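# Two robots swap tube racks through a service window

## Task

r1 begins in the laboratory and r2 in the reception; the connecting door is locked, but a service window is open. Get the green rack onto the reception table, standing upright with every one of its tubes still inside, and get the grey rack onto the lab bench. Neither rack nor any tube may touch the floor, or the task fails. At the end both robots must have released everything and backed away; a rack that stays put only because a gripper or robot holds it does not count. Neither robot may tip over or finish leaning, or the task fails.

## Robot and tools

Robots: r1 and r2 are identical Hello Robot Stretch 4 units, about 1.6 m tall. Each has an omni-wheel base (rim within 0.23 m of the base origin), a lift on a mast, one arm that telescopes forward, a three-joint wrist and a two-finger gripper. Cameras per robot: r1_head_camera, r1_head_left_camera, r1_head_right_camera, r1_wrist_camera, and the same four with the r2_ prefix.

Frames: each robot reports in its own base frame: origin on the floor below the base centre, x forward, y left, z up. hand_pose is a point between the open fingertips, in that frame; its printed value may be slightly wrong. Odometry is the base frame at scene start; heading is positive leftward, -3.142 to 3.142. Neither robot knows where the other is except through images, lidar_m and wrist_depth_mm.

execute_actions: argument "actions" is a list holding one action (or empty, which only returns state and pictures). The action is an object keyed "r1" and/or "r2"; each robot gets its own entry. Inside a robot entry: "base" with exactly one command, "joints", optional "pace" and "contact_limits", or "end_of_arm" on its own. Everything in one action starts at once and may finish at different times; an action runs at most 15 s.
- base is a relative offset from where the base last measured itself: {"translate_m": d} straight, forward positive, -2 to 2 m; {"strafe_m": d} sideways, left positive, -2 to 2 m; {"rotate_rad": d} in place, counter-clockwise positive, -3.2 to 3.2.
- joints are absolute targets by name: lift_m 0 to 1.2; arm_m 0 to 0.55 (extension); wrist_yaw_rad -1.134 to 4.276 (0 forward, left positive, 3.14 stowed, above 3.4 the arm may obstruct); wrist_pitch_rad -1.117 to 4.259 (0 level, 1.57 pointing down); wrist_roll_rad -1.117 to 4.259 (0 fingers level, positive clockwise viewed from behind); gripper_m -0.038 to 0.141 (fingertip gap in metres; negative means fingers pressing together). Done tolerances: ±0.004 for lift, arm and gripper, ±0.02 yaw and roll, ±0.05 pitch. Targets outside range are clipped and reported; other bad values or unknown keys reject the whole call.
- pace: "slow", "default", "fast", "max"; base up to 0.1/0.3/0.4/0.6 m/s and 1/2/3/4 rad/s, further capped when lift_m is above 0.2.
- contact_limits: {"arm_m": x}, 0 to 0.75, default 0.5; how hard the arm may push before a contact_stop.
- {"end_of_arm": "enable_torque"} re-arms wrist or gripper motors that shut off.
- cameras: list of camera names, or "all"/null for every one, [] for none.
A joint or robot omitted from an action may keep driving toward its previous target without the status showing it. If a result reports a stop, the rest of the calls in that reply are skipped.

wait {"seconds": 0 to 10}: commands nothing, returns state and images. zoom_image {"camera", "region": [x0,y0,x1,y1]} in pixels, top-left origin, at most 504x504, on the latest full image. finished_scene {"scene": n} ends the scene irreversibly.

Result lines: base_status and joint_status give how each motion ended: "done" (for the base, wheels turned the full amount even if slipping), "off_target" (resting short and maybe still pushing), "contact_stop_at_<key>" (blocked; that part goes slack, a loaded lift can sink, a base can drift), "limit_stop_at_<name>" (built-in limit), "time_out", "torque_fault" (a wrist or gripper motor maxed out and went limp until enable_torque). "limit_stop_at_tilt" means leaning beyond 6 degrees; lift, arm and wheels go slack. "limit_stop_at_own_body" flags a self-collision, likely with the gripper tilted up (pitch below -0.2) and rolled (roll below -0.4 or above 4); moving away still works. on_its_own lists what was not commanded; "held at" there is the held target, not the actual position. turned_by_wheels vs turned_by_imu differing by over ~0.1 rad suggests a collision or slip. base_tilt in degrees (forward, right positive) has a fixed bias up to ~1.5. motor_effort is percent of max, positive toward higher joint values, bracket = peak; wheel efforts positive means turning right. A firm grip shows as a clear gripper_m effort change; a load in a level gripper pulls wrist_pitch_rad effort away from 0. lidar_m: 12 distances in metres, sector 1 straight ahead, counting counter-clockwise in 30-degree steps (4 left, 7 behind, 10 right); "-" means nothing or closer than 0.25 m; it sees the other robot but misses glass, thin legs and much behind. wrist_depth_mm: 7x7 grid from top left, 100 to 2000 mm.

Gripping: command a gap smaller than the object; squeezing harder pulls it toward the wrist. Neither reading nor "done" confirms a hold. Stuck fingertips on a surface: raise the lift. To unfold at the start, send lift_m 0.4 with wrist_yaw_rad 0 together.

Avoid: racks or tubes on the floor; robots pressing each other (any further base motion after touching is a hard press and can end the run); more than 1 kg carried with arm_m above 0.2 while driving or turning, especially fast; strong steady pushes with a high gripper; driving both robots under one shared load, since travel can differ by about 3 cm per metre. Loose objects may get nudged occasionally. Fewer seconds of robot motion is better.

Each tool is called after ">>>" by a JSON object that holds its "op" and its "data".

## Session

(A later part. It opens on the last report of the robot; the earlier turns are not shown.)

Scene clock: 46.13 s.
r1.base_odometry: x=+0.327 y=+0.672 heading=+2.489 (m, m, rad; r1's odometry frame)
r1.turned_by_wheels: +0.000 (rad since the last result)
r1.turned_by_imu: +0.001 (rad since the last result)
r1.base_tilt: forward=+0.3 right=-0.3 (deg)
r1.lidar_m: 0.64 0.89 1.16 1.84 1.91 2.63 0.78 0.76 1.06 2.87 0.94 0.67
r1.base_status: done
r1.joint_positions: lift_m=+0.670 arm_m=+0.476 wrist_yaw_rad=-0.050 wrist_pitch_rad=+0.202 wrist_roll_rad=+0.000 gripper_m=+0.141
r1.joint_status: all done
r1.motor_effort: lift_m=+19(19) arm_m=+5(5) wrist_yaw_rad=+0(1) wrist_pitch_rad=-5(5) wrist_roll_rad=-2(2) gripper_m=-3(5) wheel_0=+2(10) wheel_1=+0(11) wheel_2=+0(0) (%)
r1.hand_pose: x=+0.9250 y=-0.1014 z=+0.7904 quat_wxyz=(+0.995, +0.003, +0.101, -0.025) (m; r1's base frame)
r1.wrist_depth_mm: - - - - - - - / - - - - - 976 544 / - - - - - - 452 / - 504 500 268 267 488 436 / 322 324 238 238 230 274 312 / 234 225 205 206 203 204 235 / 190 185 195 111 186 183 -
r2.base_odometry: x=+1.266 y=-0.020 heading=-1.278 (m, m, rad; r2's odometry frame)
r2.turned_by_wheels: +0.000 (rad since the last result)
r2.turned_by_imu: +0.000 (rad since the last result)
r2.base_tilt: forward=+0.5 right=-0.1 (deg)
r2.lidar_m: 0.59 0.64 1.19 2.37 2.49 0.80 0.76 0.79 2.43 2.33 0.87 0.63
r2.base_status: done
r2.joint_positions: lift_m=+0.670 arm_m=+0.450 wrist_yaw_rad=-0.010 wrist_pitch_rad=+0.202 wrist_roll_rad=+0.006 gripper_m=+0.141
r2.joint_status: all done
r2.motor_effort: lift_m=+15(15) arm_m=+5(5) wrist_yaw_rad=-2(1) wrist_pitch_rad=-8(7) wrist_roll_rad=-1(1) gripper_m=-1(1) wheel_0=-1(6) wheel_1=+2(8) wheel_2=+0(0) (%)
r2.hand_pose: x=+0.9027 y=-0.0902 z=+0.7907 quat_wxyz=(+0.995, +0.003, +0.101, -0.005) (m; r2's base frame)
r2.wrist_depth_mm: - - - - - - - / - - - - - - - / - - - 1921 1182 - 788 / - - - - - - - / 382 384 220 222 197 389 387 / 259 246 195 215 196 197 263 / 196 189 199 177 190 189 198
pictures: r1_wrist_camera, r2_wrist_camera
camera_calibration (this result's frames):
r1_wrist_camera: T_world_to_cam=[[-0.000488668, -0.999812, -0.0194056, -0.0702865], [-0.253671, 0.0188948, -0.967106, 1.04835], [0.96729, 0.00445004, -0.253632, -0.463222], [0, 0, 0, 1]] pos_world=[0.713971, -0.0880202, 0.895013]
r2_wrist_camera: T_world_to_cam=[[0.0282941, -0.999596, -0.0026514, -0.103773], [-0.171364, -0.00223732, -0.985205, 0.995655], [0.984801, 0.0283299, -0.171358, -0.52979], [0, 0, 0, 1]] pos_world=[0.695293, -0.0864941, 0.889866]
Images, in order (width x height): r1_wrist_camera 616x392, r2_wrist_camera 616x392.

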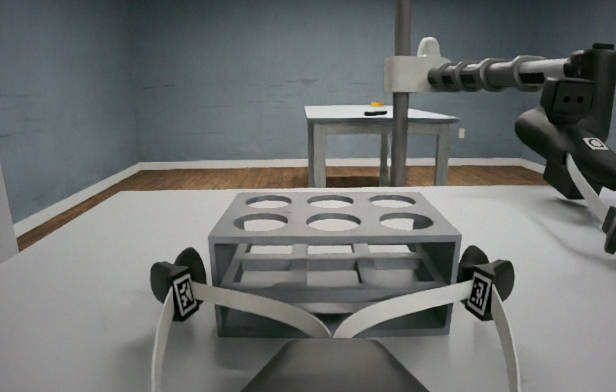

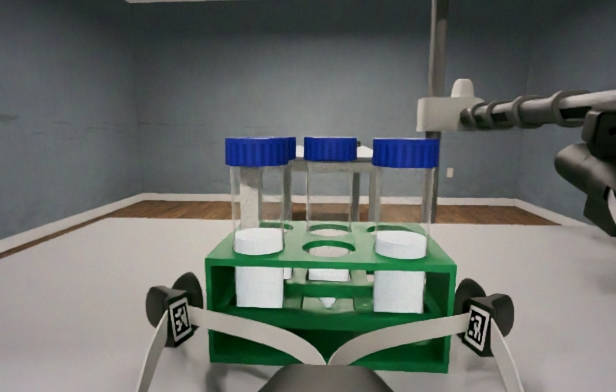

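>>> {"op": "execute_actions", "data": {"actions": [{"r1":{"joints":{"gripper_m":0.06,"arm_m":0.482}},"r2":{"joints":{"gripper_m":0.055,"arm_m":0.456}}}], "cameras": ["r1_wrist_camera","r2_wrist_camera"]}}

>>> {"op": "execute_actions", "data": {"actions": [{"r1":{"joints":{"lift_m":0.71}},"r2":{"joints":{"lift_m":0.71}}}], "cameras": ["r1_wrist_camera","r2_wrist_camera"]}}

Scene clock: 48.17 s.
r1.base_odometry: x=+0.327 y=+0.672 heading=+2.489 (m, m, rad; r1's odometry frame)
r1.turned_by_wheels: +0.000 (rad since the last result)
r1.turned_by_imu: +0.001 (rad since the last result)
r1.base_tilt: forward=+0.3 right=-0.3 (deg)
r1.lidar_m: 0.64 0.89 1.16 1.85 1.94 2.62 0.75 0.78 1.08 2.87 0.94 0.68
r1.base_status: not commanded
r1.joint_positions: lift_m=+0.670 arm_m=+0.481 wrist_yaw_rad=-0.050 wrist_pitch_rad=+0.203 wrist_roll_rad=+0.000 gripper_m=+0.060
r1.joint_status: all done
r1.motor_effort: lift_m=+19(19) arm_m=+5(6) wrist_yaw_rad=+0(0) wrist_pitch_rad=-6(9) wrist_roll_rad=-1(1) gripper_m=-19(17) wheel_0=+2(2) wheel_1=+0(0) wheel_2=+0(0) (%)
r1.hand_pose: x=+0.9299 y=-0.1014 z=+0.7900 quat_wxyz=(+0.995, +0.003, +0.101, -0.025) (m; r1's base frame)
r1.wrist_depth_mm: - - - - - - - / - - - - - 991 544 / - - - - - - 449 / - 500 492 442 436 480 436 / 317 320 208 215 206 272 307 / 232 183 185 200 198 176 239 / 189 184 186 111 144 182 -
r2.base_odometry: x=+1.266 y=-0.020 heading=-1.278 (m, m, rad; r2's odometry frame)
r2.turned_by_wheels: +0.000 (rad since the last result)
r2.turned_by_imu: +0.001 (rad since the last result)
r2.base_tilt: forward=+0.5 right=+0.0 (deg)
r2.lidar_m: 0.60 0.62 1.18 2.37 2.48 0.80 0.76 0.78 2.38 2.34 0.86 0.63
r2.base_status: not commanded
r2.joint_positions: lift_m=+0.670 arm_m=+0.455 wrist_yaw_rad=-0.010 wrist_pitch_rad=+0.205 wrist_roll_rad=+0.006 gripper_m=+0.056
r2.joint_status: all done
r2.motor_effort: lift_m=+16(15) arm_m=+6(7) wrist_yaw_rad=-2(1) wrist_pitch_rad=-15(14) wrist_roll_rad=-1(1) gripper_m=-24(25) wheel_0=-1(1) wheel_1=+2(2) wheel_2=+0(0) (%)
r2.hand_pose: x=+0.9076 y=-0.0902 z=+0.7899 quat_wxyz=(+0.995, +0.003, +0.102, -0.005) (m; r2's base frame)
r2.wrist_depth_mm: - - - - - - - / - - - - - - - / - - - 1983 - - - / - - 1983 - - - - / 373 377 188 185 174 379 377 / 254 241 178 204 176 178 257 / 192 177 175 184 167 169 163
pictures: r1_wrist_camera, r2_wrist_camera
camera_calibration (this result's frames):
r1_wrist_camera: T_world_to_cam=[[-0.000542424, -0.99981, -0.0194661, -0.0701976], [-0.254858, 0.0189615, -0.966793, 1.05012], [0.966978, 0.00443668, -0.25482, -0.466838], [0, 0, 0, 1]] pos_world=[0.719016, -0.0880251, 0.894926]
r2_wrist_camera: T_world_to_cam=[[0.0282603, -0.999597, -0.00274948, -0.103809], [-0.17391, -0.00220809, -0.984759, 0.997693], [0.984356, 0.0283078, -0.173903, -0.532273], [0, 0, 0, 1]] pos_world=[0.700389, -0.0864971, 0.889638]
Images, in order (width x height): r1_wrist_camera 616x392, r2_wrist_camera 616x392.

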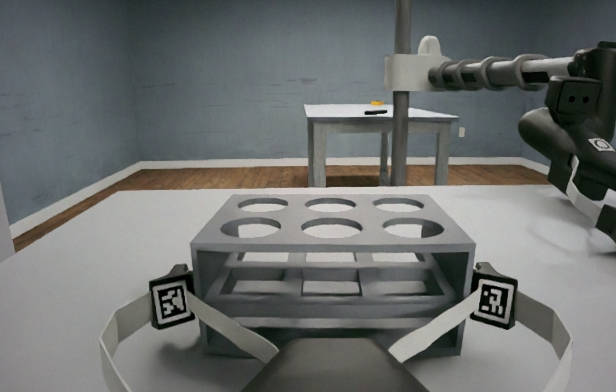

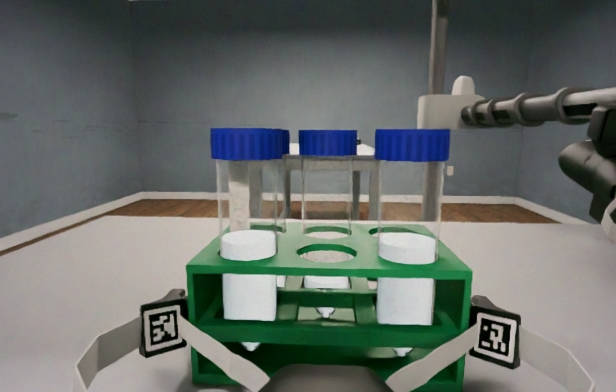

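Scene clock: 49.17 s.
r1.base_odometry: x=+0.327 y=+0.672 heading=+2.489 (m, m, rad; r1's odometry frame)
r1.turned_by_wheels: +0.000 (rad since the last result)
r1.turned_by_imu: +0.000 (rad since the last result)
r1.base_tilt: forward=+0.4 right=-0.3 (deg)
r1.lidar_m: 0.62 0.88 1.17 1.85 1.91 2.62 0.74 0.76 1.05 2.88 0.91 0.66
r1.base_status: not commanded
r1.joint_positions: lift_m=+0.710 arm_m=+0.481 wrist_yaw_rad=-0.050 wrist_pitch_rad=+0.204 wrist_roll_rad=+0.000 gripper_m=+0.060
r1.joint_status: all done
r1.motor_effort: lift_m=+23(23) arm_m=+5(5) wrist_yaw_rad=+0(1) wrist_pitch_rad=-8(7) wrist_roll_rad=-2(2) gripper_m=-21(20) wheel_0=+2(2) wheel_1=+0(0) wheel_2=+0(0) (%)
r1.hand_pose: x=+0.9299 y=-0.1014 z=+0.8297 quat_wxyz=(+0.995, +0.003, +0.102, -0.025) (m; r1's base frame)
r1.wrist_depth_mm: - - - - - - - / - - - - - 991 539 / - - - - 1983 - 449 / - - - - 1255 - - / - 418 209 214 205 355 404 / 304 183 185 200 197 176 312 / 247 241 233 111 144 237 -
r2.base_odometry: x=+1.266 y=-0.020 heading=-1.278 (m, m, rad; r2's odometry frame)
r2.turned_by_wheels: +0.000 (rad since the last result)
r2.turned_by_imu: +0.000 (rad since the last result)
r2.base_tilt: forward=+0.4 right=+0.0 (deg)
r2.lidar_m: 0.59 0.62 1.22 2.37 2.49 0.79 0.76 0.80 2.43 2.31 0.85 0.63
r2.base_status: not commanded
r2.joint_positions: lift_m=+0.710 arm_m=+0.455 wrist_yaw_rad=-0.010 wrist_pitch_rad=+0.205 wrist_roll_rad=+0.006 gripper_m=+0.056
r2.joint_status: all done
r2.motor_effort: lift_m=+26(27) arm_m=+6(5) wrist_yaw_rad=-3(1) wrist_pitch_rad=-16(16) wrist_roll_rad=+0(1) gripper_m=-24(24) wheel_0=-1(1) wheel_1=+3(2) wheel_2=+0(0) (%)
r2.hand_pose: x=+0.9076 y=-0.0902 z=+0.8290 quat_wxyz=(+0.995, +0.003, +0.102, -0.005) (m; r2's base frame)
r2.wrist_depth_mm: - - - - - - - / - - - - - - - / - - - 1921 1863 - - / - - - - - - - / - 496 187 185 174 496 500 / 336 317 178 204 175 179 340 / 254 234 175 183 167 168 192
pictures: r1_wrist_camera, r2_wrist_camera
camera_calibration (this result's frames):
r1_wrist_camera: T_world_to_cam=[[-0.000545865, -0.99981, -0.0194748, -0.0694151], [-0.255027, 0.0189701, -0.966748, 1.08856], [0.966934, 0.0044389, -0.254989, -0.456548], [0, 0, 0, 1]] pos_world=[0.719027, -0.0880255, 0.934599]
r2_wrist_camera: T_world_to_cam=[[0.0282593, -0.999597, -0.00276128, -0.103691], [-0.174216, -0.00220507, -0.984705, 1.03638], [0.984302, 0.0283081, -0.174208, -0.525164], [0, 0, 0, 1]] pos_world=[0.700404, -0.0864973, 0.928755]
Images, in order (width x height): r1_wrist_camera 616x392, r2_wrist_camera 616x392.

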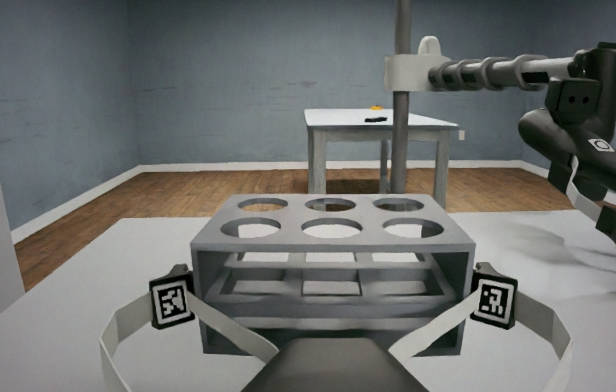

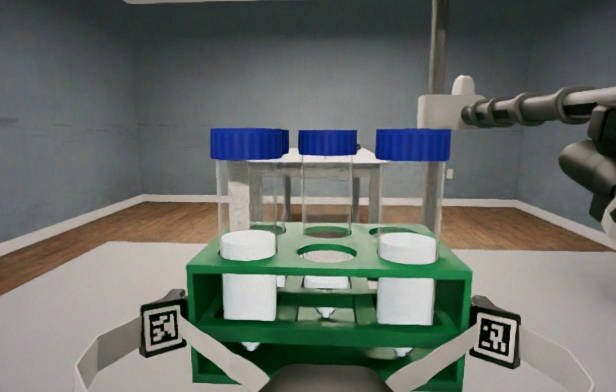

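>>> {"op": "execute_actions", "data": {"actions": [{"r1":{"base":{"translate_m":-0.15},"joints":{"arm_m":0.05,"lift_m":0.73},"pace":"fast"},"r2":{"base":{"translate_m":-0.15},"joints":{"arm_m":0.05,"lift_m":0.73},"pace":"fast"}}], "cameras": ["r2_wrist_camera"]}}

>>> {"op": "execute_actions", "data": {"actions": [{"r1":{"base":{"rotate_rad":-2.59}},"r2":{"base":{"rotate_rad":-2.74}}}], "cameras": ["r1_wrist_camera","r2_wrist_camera","r1_head_camera","r2_head_camera"]}}

Scene clock: 51.47 s.
r1.base_odometry: x=+0.446 y=+0.581 heading=+2.489 (m, m, rad; r1's odometry frame)
r1.turned_by_wheels: +0.000 (rad since the last result)
r1.turned_by_imu: +0.000 (rad since the last result)
r1.base_tilt: forward=+0.3 right=-0.3 (deg)
r1.lidar_m: 0.47 1.03 1.40 1.83 1.93 2.60 0.61 0.62 0.84 2.88 1.46 0.84
r1.base_status: done
r1.joint_positions: lift_m=+0.730 arm_m=+0.051 wrist_yaw_rad=-0.050 wrist_pitch_rad=+0.204 wrist_roll_rad=+0.000 gripper_m=+0.060
r1.joint_status: all done
r1.motor_effort: lift_m=+22(23) arm_m=-4(5) wrist_yaw_rad=+2(1) wrist_pitch_rad=-9(9) wrist_roll_rad=-2(1) gripper_m=-22(19) wheel_0=-4(10) wheel_1=-2(10) wheel_2=+0(15) (%)
r1.hand_pose: x=+0.4994 y=-0.1015 z=+0.8496 quat_wxyz=(+0.994, +0.003, +0.102, -0.025) (m; r1's base frame)
r1.wrist_depth_mm: 683 683 - - - - - / 699 707 - - - - - / 723 732 - - - - - / 759 759 732 654 647 715 707 / 798 788 208 215 205 554 820 / 842 184 186 200 198 176 854 / 866 866 866 111 144 904 -
r2.base_odometry: x=+1.223 y=+0.123 heading=-1.278 (m, m, rad; r2's odometry frame)
r2.turned_by_wheels: +0.000 (rad since the last result)
r2.turned_by_imu: +0.000 (rad since the last result)
r2.base_tilt: forward=+0.4 right=+0.1 (deg)
r2.lidar_m: 0.44 0.77 1.41 2.38 2.45 0.64 0.62 0.64 2.40 2.33 1.39 0.45
r2.base_status: done
r2.joint_positions: lift_m=+0.730 arm_m=+0.051 wrist_yaw_rad=-0.010 wrist_pitch_rad=+0.205 wrist_roll_rad=+0.006 gripper_m=+0.056
r2.joint_status: all done
r2.motor_effort: lift_m=+25(27) arm_m=-5(6) wrist_yaw_rad=-1(3) wrist_pitch_rad=-17(17) wrist_roll_rad=-1(2) gripper_m=-23(24) wheel_0=+0(6) wheel_1=-2(10) wheel_2=-2(12) (%)
r2.hand_pose: x=+0.5033 y=-0.0903 z=+0.8489 quat_wxyz=(+0.995, +0.003, +0.103, -0.005) (m; r2's base frame)
r2.wrist_depth_mm: 691 683 - - - - - / 707 699 - - - - - / 732 723 820 - 1661 - - / 750 741 820 1060 1078 - - / 768 615 188 186 174 569 569 / 809 521 178 205 176 178 723 / 820 798 175 183 167 168 732
pictures: r2_wrist_camera
camera_calibration (this result's frames):
r2_wrist_camera: T_world_to_cam=[[0.0279032, -0.999607, -0.00277299, -0.0921241], [-0.174518, -0.00214002, -0.984652, 0.985731], [0.984259, 0.0279589, -0.174509, -0.123558], [0, 0, 0, 1]] pos_world=[0.296211, -0.0865238, 0.948784]
Images, in order (width x height): r2_wrist_camera 616x392.

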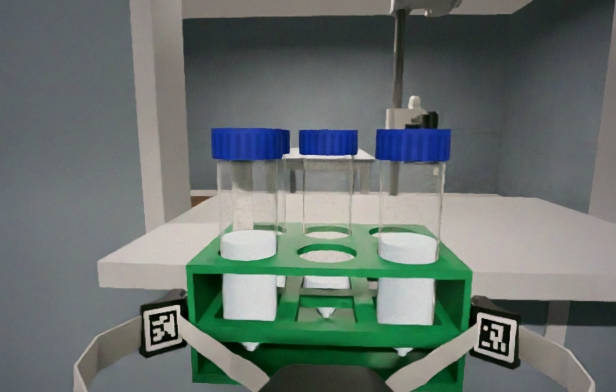

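Scene clock: 54.13 s.
r1.base_odometry: x=+0.446 y=+0.581 heading=-0.100 (m, m, rad; r1's odometry frame)
r1.turned_by_wheels: -2.589 (rad since the last result)
r1.turned_by_imu: -2.653 (rad since the last result)
r1.base_tilt: forward=+0.3 right=-0.3 (deg)
r1.lidar_m: 0.49 0.86 2.85 1.48 0.82 0.79 1.06 1.40 1.82 1.92 2.61 0.64
r1.base_status: done
r1.joint_positions: lift_m=+0.730 arm_m=+0.051 wrist_yaw_rad=-0.050 wrist_pitch_rad=+0.204 wrist_roll_rad=+0.000 gripper_m=+0.060
r1.joint_status: not commanded
r1.motor_effort: lift_m=+21(22) arm_m=-4(4) wrist_yaw_rad=+1(2) wrist_pitch_rad=-9(10) wrist_roll_rad=-2(1) gripper_m=-20(22) wheel_0=+5(11) wheel_1=+2(11) wheel_2=+1(11) (%)
r1.hand_pose: x=+0.4994 y=-0.1015 z=+0.8497 quat_wxyz=(+0.995, +0.003, +0.102, -0.025) (m; r1's base frame)
r1.wrist_depth_mm: - - - - - - - / - - - - - - - / - - - 1499 1499 - - / 741 741 723 654 647 1708 - / 732 549 208 215 205 1708 - / 1160 184 186 200 198 176 1756 / 1366 1366 1138 111 144 1366 -
r2.base_odometry: x=+1.223 y=+0.123 heading=+2.265 (m, m, rad; r2's odometry frame)
r2.turned_by_wheels: -2.740 (rad since the last result)
r2.turned_by_imu: -2.722 (rad since the last result)
r2.base_tilt: forward=+0.4 right=+0.1 (deg)
r2.lidar_m: 0.45 2.53 2.32 1.56 0.83 0.75 0.80 1.28 2.35 2.40 0.65 0.46
r2.base_status: done
r2.joint_positions: lift_m=+0.730 arm_m=+0.051 wrist_yaw_rad=-0.010 wrist_pitch_rad=+0.205 wrist_roll_rad=+0.006 gripper_m=+0.056
r2.joint_status: not commanded
r2.motor_effort: lift_m=+25(25) arm_m=-5(5) wrist_yaw_rad=-3(5) wrist_pitch_rad=-15(16) wrist_roll_rad=+0(0) gripper_m=-24(23) wheel_0=+0(8) wheel_1=+3(10) wheel_2=+2(7) (%)
r2.hand_pose: x=+0.5034 y=-0.0903 z=+0.8490 quat_wxyz=(+0.995, +0.003, +0.102, -0.005) (m; r2's base frame)
r2.wrist_depth_mm: - - - - - - - / - - - - - - - / - - - - - - - / - - - - 1060 1060 1060 / - - 185 186 174 569 564 / 1983 1863 178 205 176 178 384 / 1537 1397 175 183 167 169 291
pictures: r1_head_camera, r1_wrist_camera, r2_head_camera, r2_wrist_camera
camera_calibration (this result's frames):
r1_wrist_camera: T_world_to_cam=[[-0.000782972, -0.999811, -0.0194376, -0.0692397], [-0.255144, 0.018994, -0.966716, 0.998222], [0.966903, 0.00420248, -0.255111, -0.035082], [0, 0, 0, 1]] pos_world=[0.288557, -0.0880394, 0.954702]
r2_wrist_camera: T_world_to_cam=[[0.0279942, -0.999604, -0.00276251, -0.0921541], [-0.17444, -0.00216402, -0.984665, 0.985728], [0.98427, 0.0280469, -0.174431, -0.123642], [0, 0, 0, 1]] pos_world=[0.296227, -0.0865167, 0.94879]
Images, in order (width x height): r1_head_camera 420x560, r1_wrist_camera 616x392, r2_head_camera 420x560, r2_wrist_camera 616x392.

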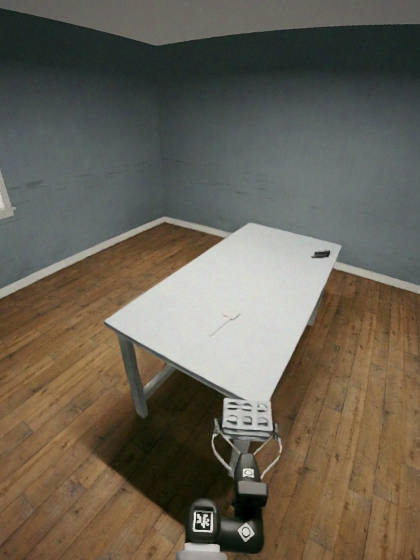

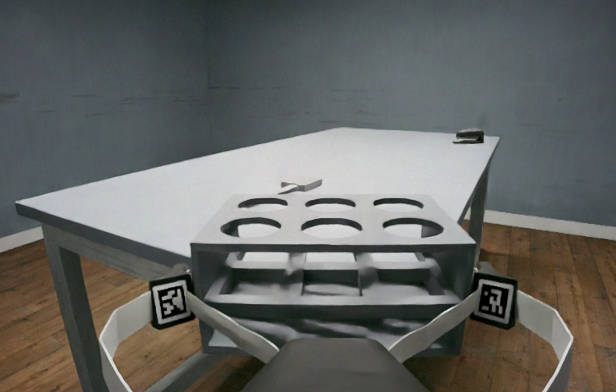

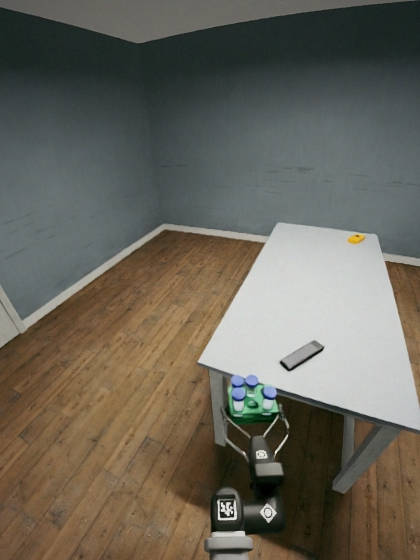

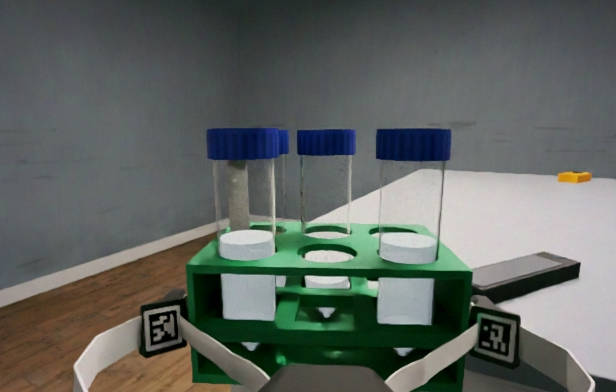

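>>> {"op": "execute_actions", "data": {"actions": [{"r1":{"joints":{"arm_m":0.35,"lift_m":0.69}},"r2":{"base":{"rotate_rad":-0.07},"joints":{"arm_m":0.42,"lift_m":0.70}}}], "cameras": ["r1_wrist_camera","r2_wrist_camera","r1_head_camera","r2_head_camera"]}}

Scene clock: 56.50 s.
r1.base_odometry: x=+0.446 y=+0.581 heading=-0.100 (m, m, rad; r1's odometry frame)
r1.turned_by_wheels: +0.000 (rad since the last result)
r1.turned_by_imu: +0.001 (rad since the last result)
r1.base_tilt: forward=+0.6 right=-0.2 (deg)
r1.lidar_m: 0.61 0.84 2.87 1.49 0.83 0.76 1.08 1.40 1.84 1.90 2.62 0.62
r1.base_status: not commanded
r1.joint_positions: lift_m=+0.690 arm_m=+0.349 wrist_yaw_rad=-0.050 wrist_pitch_rad=+0.204 wrist_roll_rad=+0.000 gripper_m=+0.060
r1.joint_status: all done
r1.motor_effort: lift_m=+18(20) arm_m=+5(4) wrist_yaw_rad=+0(1) wrist_pitch_rad=-8(9) wrist_roll_rad=-2(1) gripper_m=-19(20) wheel_0=+5(5) wheel_1=+3(2) wheel_2=+1(1) (%)
r1.hand_pose: x=+0.7980 y=-0.1014 z=+0.8100 quat_wxyz=(+0.995, +0.003, +0.102, -0.025) (m; r1's base frame)
r1.wrist_depth_mm: - - - - - - - / - - - - - - - / - - - 1182 1160 1138 - / 574 574 569 469 508 554 707 / 366 368 209 215 205 312 379 / 267 184 185 200 198 176 274 / 217 212 205 111 144 208 -
r2.base_odometry: x=+1.223 y=+0.123 heading=+2.196 (m, m, rad; r2's odometry frame)
r2.turned_by_wheels: -0.070 (rad since the last result)
r2.turned_by_imu: -0.068 (rad since the last result)
r2.base_tilt: forward=+0.4 right=-0.1 (deg)
r2.lidar_m: 0.60 2.60 2.33 1.68 0.84 0.75 0.76 1.22 2.36 2.38 0.67 0.61
r2.base_status: done
r2.joint_positions: lift_m=+0.700 arm_m=+0.419 wrist_yaw_rad=-0.010 wrist_pitch_rad=+0.205 wrist_roll_rad=+0.006 gripper_m=+0.056
r2.joint_status: all done
r2.motor_effort: lift_m=+16(24) arm_m=+5(5) wrist_yaw_rad=-1(2) wrist_pitch_rad=-16(16) wrist_roll_rad=-1(1) gripper_m=-24(23) wheel_0=+1(4) wheel_1=+4(7) wheel_2=+1(7) (%)
r2.hand_pose: x=+0.8716 y=-0.0902 z=+0.8198 quat_wxyz=(+0.995, +0.003, +0.102, -0.005) (m; r2's base frame)
r2.wrist_depth_mm: - - - - - - - / - - - - - - - / - - - - - - - / - - - - 878 878 878 / - - 187 185 173 469 469 / 1983 1808 178 204 176 178 319 / 1464 219 175 183 167 169 185
pictures: r1_head_camera, r1_wrist_camera, r2_head_camera, r2_wrist_camera
camera_calibration (this result's frames):
r1_wrist_camera: T_world_to_cam=[[-0.00045445, -0.999811, -0.0194327, -0.0699537], [-0.255053, 0.0189059, -0.966742, 1.03593], [0.966927, 0.00451703, -0.255013, -0.333914], [0, 0, 0, 1]] pos_world=[0.587055, -0.0880173, 0.914965]
r2_wrist_camera: T_world_to_cam=[[0.028347, -0.999594, -0.00275257, -0.102758], [-0.174186, -0.00222808, -0.98471, 1.02104], [0.984305, 0.028393, -0.174179, -0.491367], [0, 0, 0, 1]] pos_world=[0.664419, -0.0864904, 0.919559]
Images, in order (width x height): r1_head_camera 420x560, r1_wrist_camera 616x392, r2_head_camera 420x560, r2_wrist_camera 616x392.

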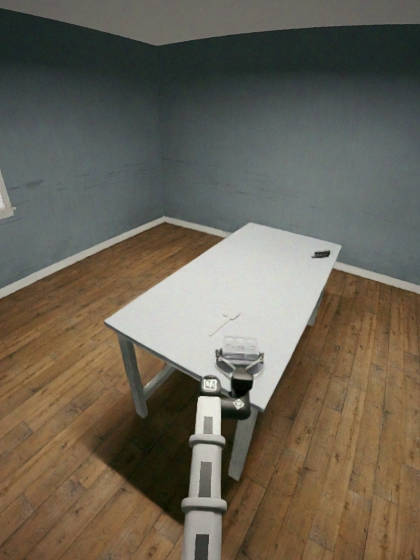

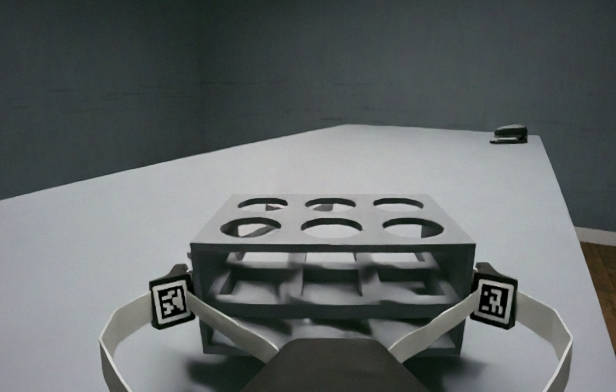

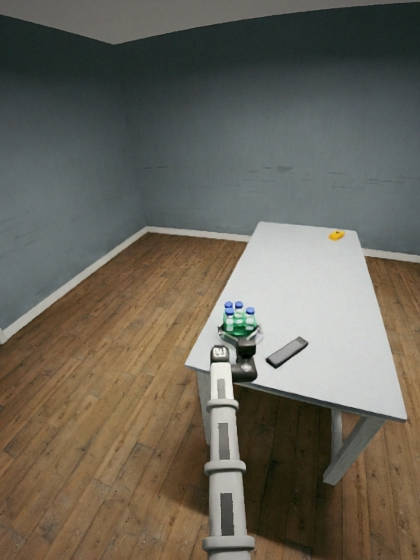

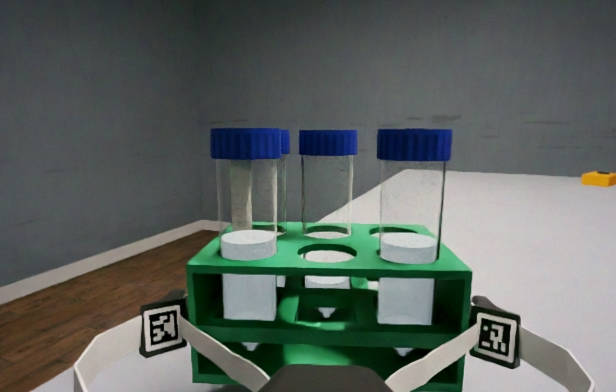

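>>> {"op": "execute_actions", "data": {"actions": [{"r1":{"joints":{"lift_m":0.67}},"r2":{"base":{"rotate_rad":-0.1},"joints":{"arm_m":0.49,"lift_m":0.69}}}], "cameras": ["r2_wrist_camera","r2_head_camera"]}}

Scene clock: 57.80 s.
r1.base_odometry: x=+0.446 y=+0.581 heading=-0.100 (m, m, rad; r1's odometry frame)
r1.turned_by_wheels: +0.000 (rad since the last result)
r1.turned_by_imu: +0.000 (rad since the last result)
r1.base_tilt: forward=+0.4 right=-0.4 (deg)
r1.lidar_m: 0.64 0.85 2.85 1.49 0.84 0.77 1.07 1.40 1.84 1.91 2.63 0.60
r1.base_status: not commanded
r1.joint_positions: lift_m=+0.670 arm_m=+0.349 wrist_yaw_rad=-0.050 wrist_pitch_rad=+0.204 wrist_roll_rad=+0.000 gripper_m=+0.060
r1.joint_status: all done
r1.motor_effort: lift_m=+18(21) arm_m=+4(5) wrist_yaw_rad=+0(0) wrist_pitch_rad=-8(9) wrist_roll_rad=-2(2) gripper_m=-21(21) wheel_0=+5(5) wheel_1=+2(2) wheel_2=+2(1) (%)
r1.hand_pose: x=+0.7980 y=-0.1014 z=+0.7900 quat_wxyz=(+0.995, +0.003, +0.102, -0.025) (m; r1's base frame)
r1.wrist_depth_mm: - - - - - - - / - - - - - - - / - - - 1025 1008 1042 - / 500 496 492 439 436 480 535 / 317 319 209 215 205 271 306 / 230 184 186 200 198 176 238 / 187 184 186 111 144 182 -
r2.base_odometry: x=+1.223 y=+0.123 heading=+2.096 (m, m, rad; r2's odometry frame)
r2.turned_by_wheels: -0.100 (rad since the last result)
r2.turned_by_imu: -0.099 (rad since the last result)
r2.base_tilt: forward=+0.5 right=+0.0 (deg)
r2.lidar_m: 0.61 0.76 2.34 1.99 0.90 0.76 0.76 1.14 1.96 2.37 0.71 0.61
r2.base_status: done
r2.joint_positions: lift_m=+0.690 arm_m=+0.489 wrist_yaw_rad=-0.010 wrist_pitch_rad=+0.205 wrist_roll_rad=+0.006 gripper_m=+0.056
r2.joint_status: all done
r2.motor_effort: lift_m=+16(16) arm_m=+6(6) wrist_yaw_rad=-1(4) wrist_pitch_rad=-15(15) wrist_roll_rad=+0(1) gripper_m=-23(23) wheel_0=+1(7) wheel_1=+2(10) wheel_2=+2(9) (%)
r2.hand_pose: x=+0.9415 y=-0.0902 z=+0.8098 quat_wxyz=(+0.995, +0.003, +0.102, -0.005) (m; r2's base frame)
r2.wrist_depth_mm: - - - - - - - / - - - - - - - / - - - - - - - / - - - 809 820 831 809 / - - 188 185 174 436 436 / 1863 278 178 205 176 178 297 / 223 204 175 183 167 169 177
pictures: r2_head_camera, r2_wrist_camera
camera_calibration (this result's frames):
r2_wrist_camera: T_world_to_cam=[[0.0283266, -0.999595, -0.00275416, -0.104755], [-0.174287, -0.00222586, -0.984692, 1.02344], [0.984287, 0.028373, -0.174279, -0.561891], [0, 0, 0, 1]] pos_world=[0.734403, -0.0864919, 0.909563]
Images, in order (width x height): r2_head_camera 420x560, r2_wrist_camera 616x392.

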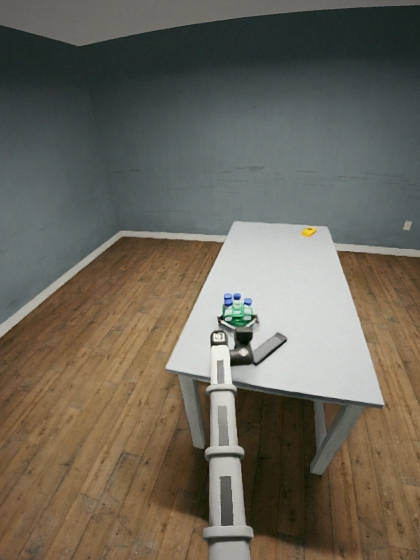

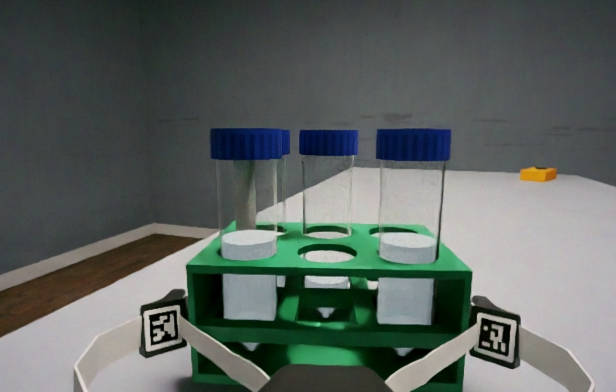

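>>> {"op": "execute_actions", "data": {"actions": [{"r2":{"joints":{"lift_m":0.67}}}], "cameras": []}}

>>> {"op": "execute_actions", "data": {"actions": [{"r1":{"joints":{"gripper_m":0.141}},"r2":{"joints":{"gripper_m":0.141}}}], "cameras": ["r1_wrist_camera","r2_wrist_camera"]}}

>>> {"op": "execute_actions", "data": {"actions": [{"r1":{"base":{"translate_m":-0.1},"joints":{"arm_m":0.0,"lift_m":0.7},"pace":"fast"},"r2":{"base":{"translate_m":-0.1},"joints":{"arm_m":0.05,"lift_m":0.72},"pace":"fast"}}], "cameras": ["r1_wrist_camera","r2_wrist_camera","r1_head_camera","r2_head_camera"]}}

Scene clock: 58.87 s.
r1.base_odometry: x=+0.446 y=+0.581 heading=-0.100 (m, m, rad; r1's odometry frame)
r1.turned_by_wheels: +0.000 (rad since the last result)
r1.turned_by_imu: +0.000 (rad since the last result)
r1.base_tilt: forward=+0.4 right=-0.4 (deg)
r1.lidar_m: 0.64 0.80 2.86 1.47 0.85 0.78 1.08 1.44 1.83 1.92 2.59 0.59
r1.base_status: not commanded
r1.joint_positions: lift_m=+0.670 arm_m=+0.349 wrist_yaw_rad=-0.050 wrist_pitch_rad=+0.204 wrist_roll_rad=+0.000 gripper_m=+0.060
r1.joint_status: not commanded
r1.motor_effort: lift_m=+18(18) arm_m=+4(5) wrist_yaw_rad=+0(0) wrist_pitch_rad=-8(10) wrist_roll_rad=-2(2) gripper_m=-22(19) wheel_0=+5(5) wheel_1=+2(2) wheel_2=+2(1) (%)
r1.hand_pose: x=+0.7980 y=-0.1014 z=+0.7900 quat_wxyz=(+0.995, +0.003, +0.102, -0.025) (m; r1's base frame)
r1.wrist_depth_mm: - - - - - - - / - - - - - - - / - - - 1025 1025 1025 - / 500 496 492 439 439 477 535 / 317 319 209 215 205 271 307 / 231 183 185 200 198 176 238 / 188 183 186 111 144 182 -
r2.base_odometry: x=+1.223 y=+0.123 heading=+2.096 (m, m, rad; r2's odometry frame)
r2.turned_by_wheels: +0.000 (rad since the last result)
r2.turned_by_imu: +0.000 (rad since the last result)
r2.base_tilt: forward=+0.4 right=+0.1 (deg)
r2.lidar_m: 0.59 0.72 2.33 1.99 0.91 0.75 0.75 1.14 1.94 2.35 0.72 0.61
r2.base_status: not commanded
r2.joint_positions: lift_m=+0.671 arm_m=+0.489 wrist_yaw_rad=-0.010 wrist_pitch_rad=+0.203 wrist_roll_rad=+0.006 gripper_m=+0.056
r2.joint_status: all done
r2.motor_effort: lift_m=+12(16) arm_m=+5(5) wrist_yaw_rad=-3(3) wrist_pitch_rad=-9(16) wrist_roll_rad=+0(2) gripper_m=-24(23) wheel_0=+1(1) wheel_1=+2(2) wheel_2=+2(2) (%)
r2.hand_pose: x=+0.9417 y=-0.0902 z=+0.7907 quat_wxyz=(+0.995, +0.003, +0.101, -0.005) (m; r2's base frame)
r2.wrist_depth_mm: - - - - - - - / - - - - - - - / - - - - - - - / - - - 741 750 759 759 / - - 188 186 174 394 394 / 263 248 178 204 176 178 266 / 198 181 175 183 167 168 166
pictures: none
No camera images: the call's "cameras" was empty. Leave "cameras" out to get every camera's image.

Scene clock: 60.73 s.
r1.base_odometry: x=+0.446 y=+0.581 heading=-0.100 (m, m, rad; r1's odometry frame)
r1.turned_by_wheels: +0.000 (rad since the last result)
r1.turned_by_imu: +0.001 (rad since the last result)
r1.base_tilt: forward=+0.4 right=-0.3 (deg)
r1.lidar_m: 0.62 0.83 2.87 1.46 0.83 0.79 1.07 1.39 1.83 1.92 2.63 0.65
r1.base_status: not commanded
r1.joint_positions: lift_m=+0.670 arm_m=+0.349 wrist_yaw_rad=-0.050 wrist_pitch_rad=+0.202 wrist_roll_rad=+0.000 gripper_m=+0.141
r1.joint_status: all done
r1.motor_effort: lift_m=+18(18) arm_m=+4(5) wrist_yaw_rad=+0(0) wrist_pitch_rad=-3(8) wrist_roll_rad=-1(2) gripper_m=-1(17) wheel_0=+5(5) wheel_1=+2(2) wheel_2=+1(1) (%)
r1.hand_pose: x=+0.7980 y=-0.1014 z=+0.7905 quat_wxyz=(+0.995, +0.003, +0.101, -0.025) (m; r1's base frame)
r1.wrist_depth_mm: - - - - - - - / - - - - - - - / - - - 1060 1060 1060 - / 508 500 500 268 264 484 539 / 319 322 226 238 230 291 310 / 233 224 205 205 202 202 234 / 189 185 195 111 185 183 -
r2.base_odometry: x=+1.223 y=+0.123 heading=+2.096 (m, m, rad; r2's odometry frame)
r2.turned_by_wheels: +0.000 (rad since the last result)
r2.turned_by_imu: +0.000 (rad since the last result)
r2.base_tilt: forward=+0.6 right=+0.1 (deg)
r2.lidar_m: 0.61 0.73 2.34 1.99 0.89 0.75 0.76 1.12 1.96 2.36 0.72 0.61
r2.base_status: not commanded
r2.joint_positions: lift_m=+0.671 arm_m=+0.489 wrist_yaw_rad=-0.010 wrist_pitch_rad=+0.201 wrist_roll_rad=+0.006 gripper_m=+0.141
r2.joint_status: all done
r2.motor_effort: lift_m=+11(12) arm_m=+5(5) wrist_yaw_rad=-2(4) wrist_pitch_rad=-4(10) wrist_roll_rad=-1(0) gripper_m=+0(24) wheel_0=+1(1) wheel_1=+2(2) wheel_2=+3(2) (%)
r2.hand_pose: x=+0.9418 y=-0.0902 z=+0.7913 quat_wxyz=(+0.995, +0.003, +0.100, -0.005) (m; r2's base frame)
r2.wrist_depth_mm: - - - - - - - / - - - - - - - / - - - - - - - / - - - 750 759 759 768 / - - 222 229 204 399 402 / 264 250 193 205 197 198 267 / 200 191 198 179 193 191 202
pictures: r1_wrist_camera, r2_wrist_camera
camera_calibration (this result's frames):
r1_wrist_camera: T_world_to_cam=[[-0.000426001, -0.999812, -0.0193599, -0.0704186], [-0.253629, 0.0188349, -0.967118, 1.01619], [0.967301, 0.00449824, -0.25359, -0.340416], [0, 0, 0, 1]] pos_world=[0.586989, -0.0880139, 0.895082]
r2_wrist_camera: T_world_to_cam=[[0.0282257, -0.999599, -0.00239959, -0.105043], [-0.170145, -0.00243885, -0.985416, 1.00195], [0.985015, 0.0282224, -0.170146, -0.56931], [0, 0, 0, 1]] pos_world=[0.734221, -0.0864904, 0.890224]
Images, in order (width x height): r1_wrist_camera 616x392, r2_wrist_camera 616x392.

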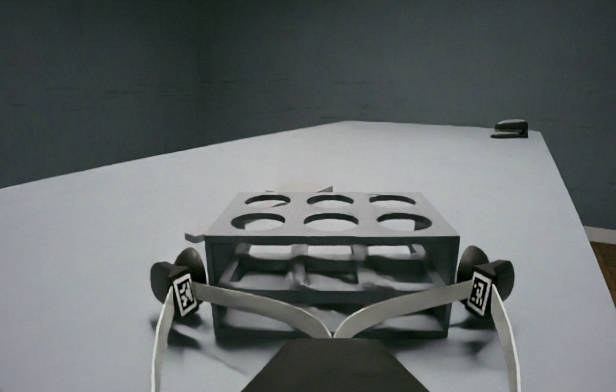

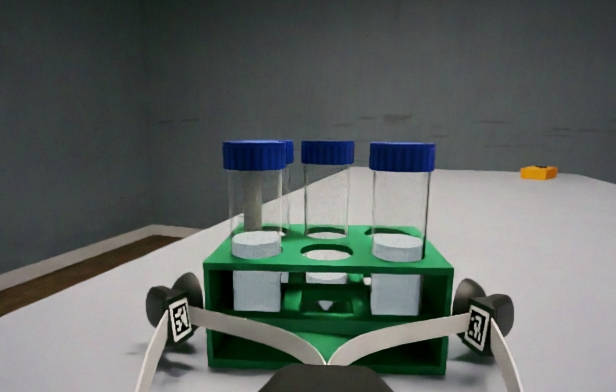

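Scene clock: 62.73 s.
r1.base_odometry: x=+0.347 y=+0.591 heading=-0.101 (m, m, rad; r1's odometry frame)
r1.turned_by_wheels: -0.001 (rad since the last result)
r1.turned_by_imu: +0.000 (rad since the last result)
r1.base_tilt: forward=+0.4 right=-0.4 (deg)
r1.lidar_m: 0.68 0.99 2.91 1.04 0.71 0.69 0.97 1.32 1.79 1.87 2.58 0.75
r1.base_status: done
r1.joint_positions: lift_m=+0.700 arm_m=+0.001 wrist_yaw_rad=-0.050 wrist_pitch_rad=+0.202 wrist_roll_rad=+0.000 gripper_m=+0.141
r1.joint_status: all done
r1.motor_effort: lift_m=+22(22) arm_m=-4(4) wrist_yaw_rad=+1(2) wrist_pitch_rad=-5(4) wrist_roll_rad=-1(1) gripper_m=+1(2) wheel_0=-3(9) wheel_1=-2(8) wheel_2=-1(14) (%)
r1.hand_pose: x=+0.4495 y=-0.1015 z=+0.8201 quat_wxyz=(+0.995, +0.003, +0.101, -0.025) (m; r1's base frame)
r1.wrist_depth_mm: - - - - - - - / - - - - - - - / - - - 1336 1308 - - / - 768 647 621 691 - - / - - - 574 - - - / 1708 1537 1255 585 1537 1499 1661 / 1366 1078 1336 111 1366 1308 1366
r2.base_odometry: x=+1.273 y=+0.037 heading=+2.096 (m, m, rad; r2's odometry frame)
r2.turned_by_wheels: +0.000 (rad since the last result)
r2.turned_by_imu: +0.000 (rad since the last result)
r2.base_tilt: forward=+0.5 right=+0.0 (deg)
r2.lidar_m: 0.71 2.78 2.35 1.79 0.78 0.65 0.66 1.01 1.77 2.33 2.73 0.70
r2.base_status: done
r2.joint_positions: lift_m=+0.720 arm_m=+0.051 wrist_yaw_rad=-0.010 wrist_pitch_rad=+0.202 wrist_roll_rad=+0.006 gripper_m=+0.141
r2.joint_status: all done
r2.motor_effort: lift_m=+24(26) arm_m=-5(6) wrist_yaw_rad=-1(3) wrist_pitch_rad=-7(6) wrist_roll_rad=+1(0) gripper_m=+1(1) wheel_0=+0(9) wheel_1=-3(8) wheel_2=-2(13) (%)
r2.hand_pose: x=+0.5035 y=-0.0903 z=+0.8399 quat_wxyz=(+0.995, +0.003, +0.101, -0.005) (m; r2's base frame)
r2.wrist_depth_mm: - - - - - - - / - - - - - - - / - - - - - - - / - - - 878 1060 1060 - / - - 544 539 530 549 544 / 1983 1921 217 500 439 202 394 / 1464 1464 1397 809 1430 1366 1336
pictures: r1_head_camera, r1_wrist_camera, r2_head_camera, r2_wrist_camera
camera_calibration (this result's frames):
r1_wrist_camera: T_world_to_cam=[[-0.000834655, -0.999812, -0.0193672, -0.0699157], [-0.253815, 0.0189448, -0.967067, 0.956507], [0.967252, 0.00410851, -0.253783, 0.00435667], [0, 0, 0, 1]] pos_world=[0.238503, -0.0880413, 0.924758]
r2_wrist_camera: T_world_to_cam=[[0.0279811, -0.999605, -0.00244766, -0.0924612], [-0.171478, -0.00238769, -0.985185, 0.975772], [0.984791, 0.0279863, -0.171477, -0.128137], [0, 0, 0, 1]] pos_world=[0.296099, -0.0865088, 0.939117]
Images, in order (width x height): r1_head_camera 420x560, r1_wrist_camera 616x392, r2_head_camera 420x560, r2_wrist_camera 616x392.

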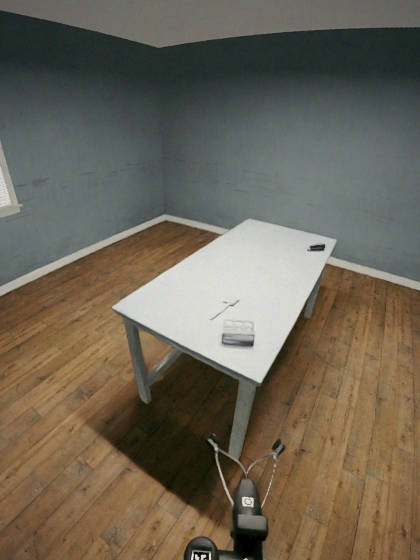

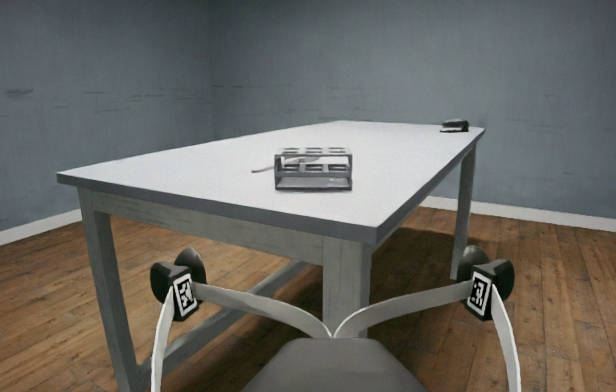

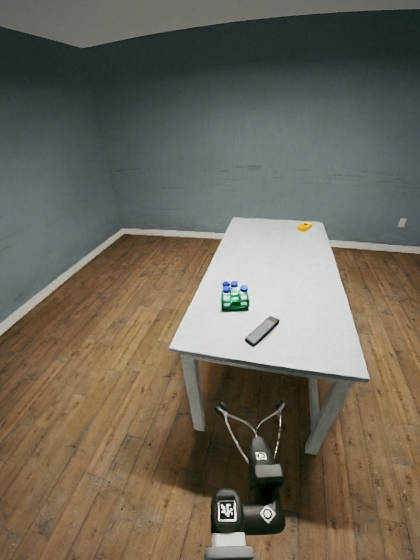

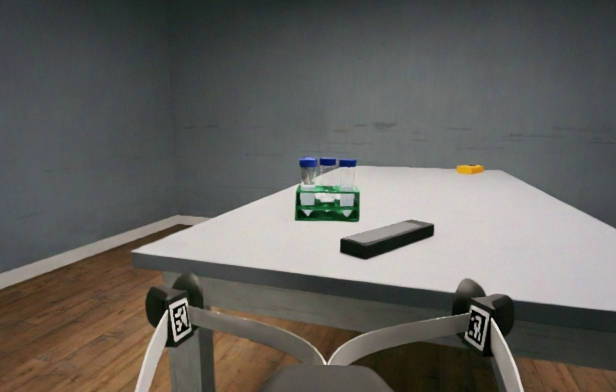

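>>> {"op": "finished_scene", "data": {"scene": 1}}

The scene is finished: the task was done.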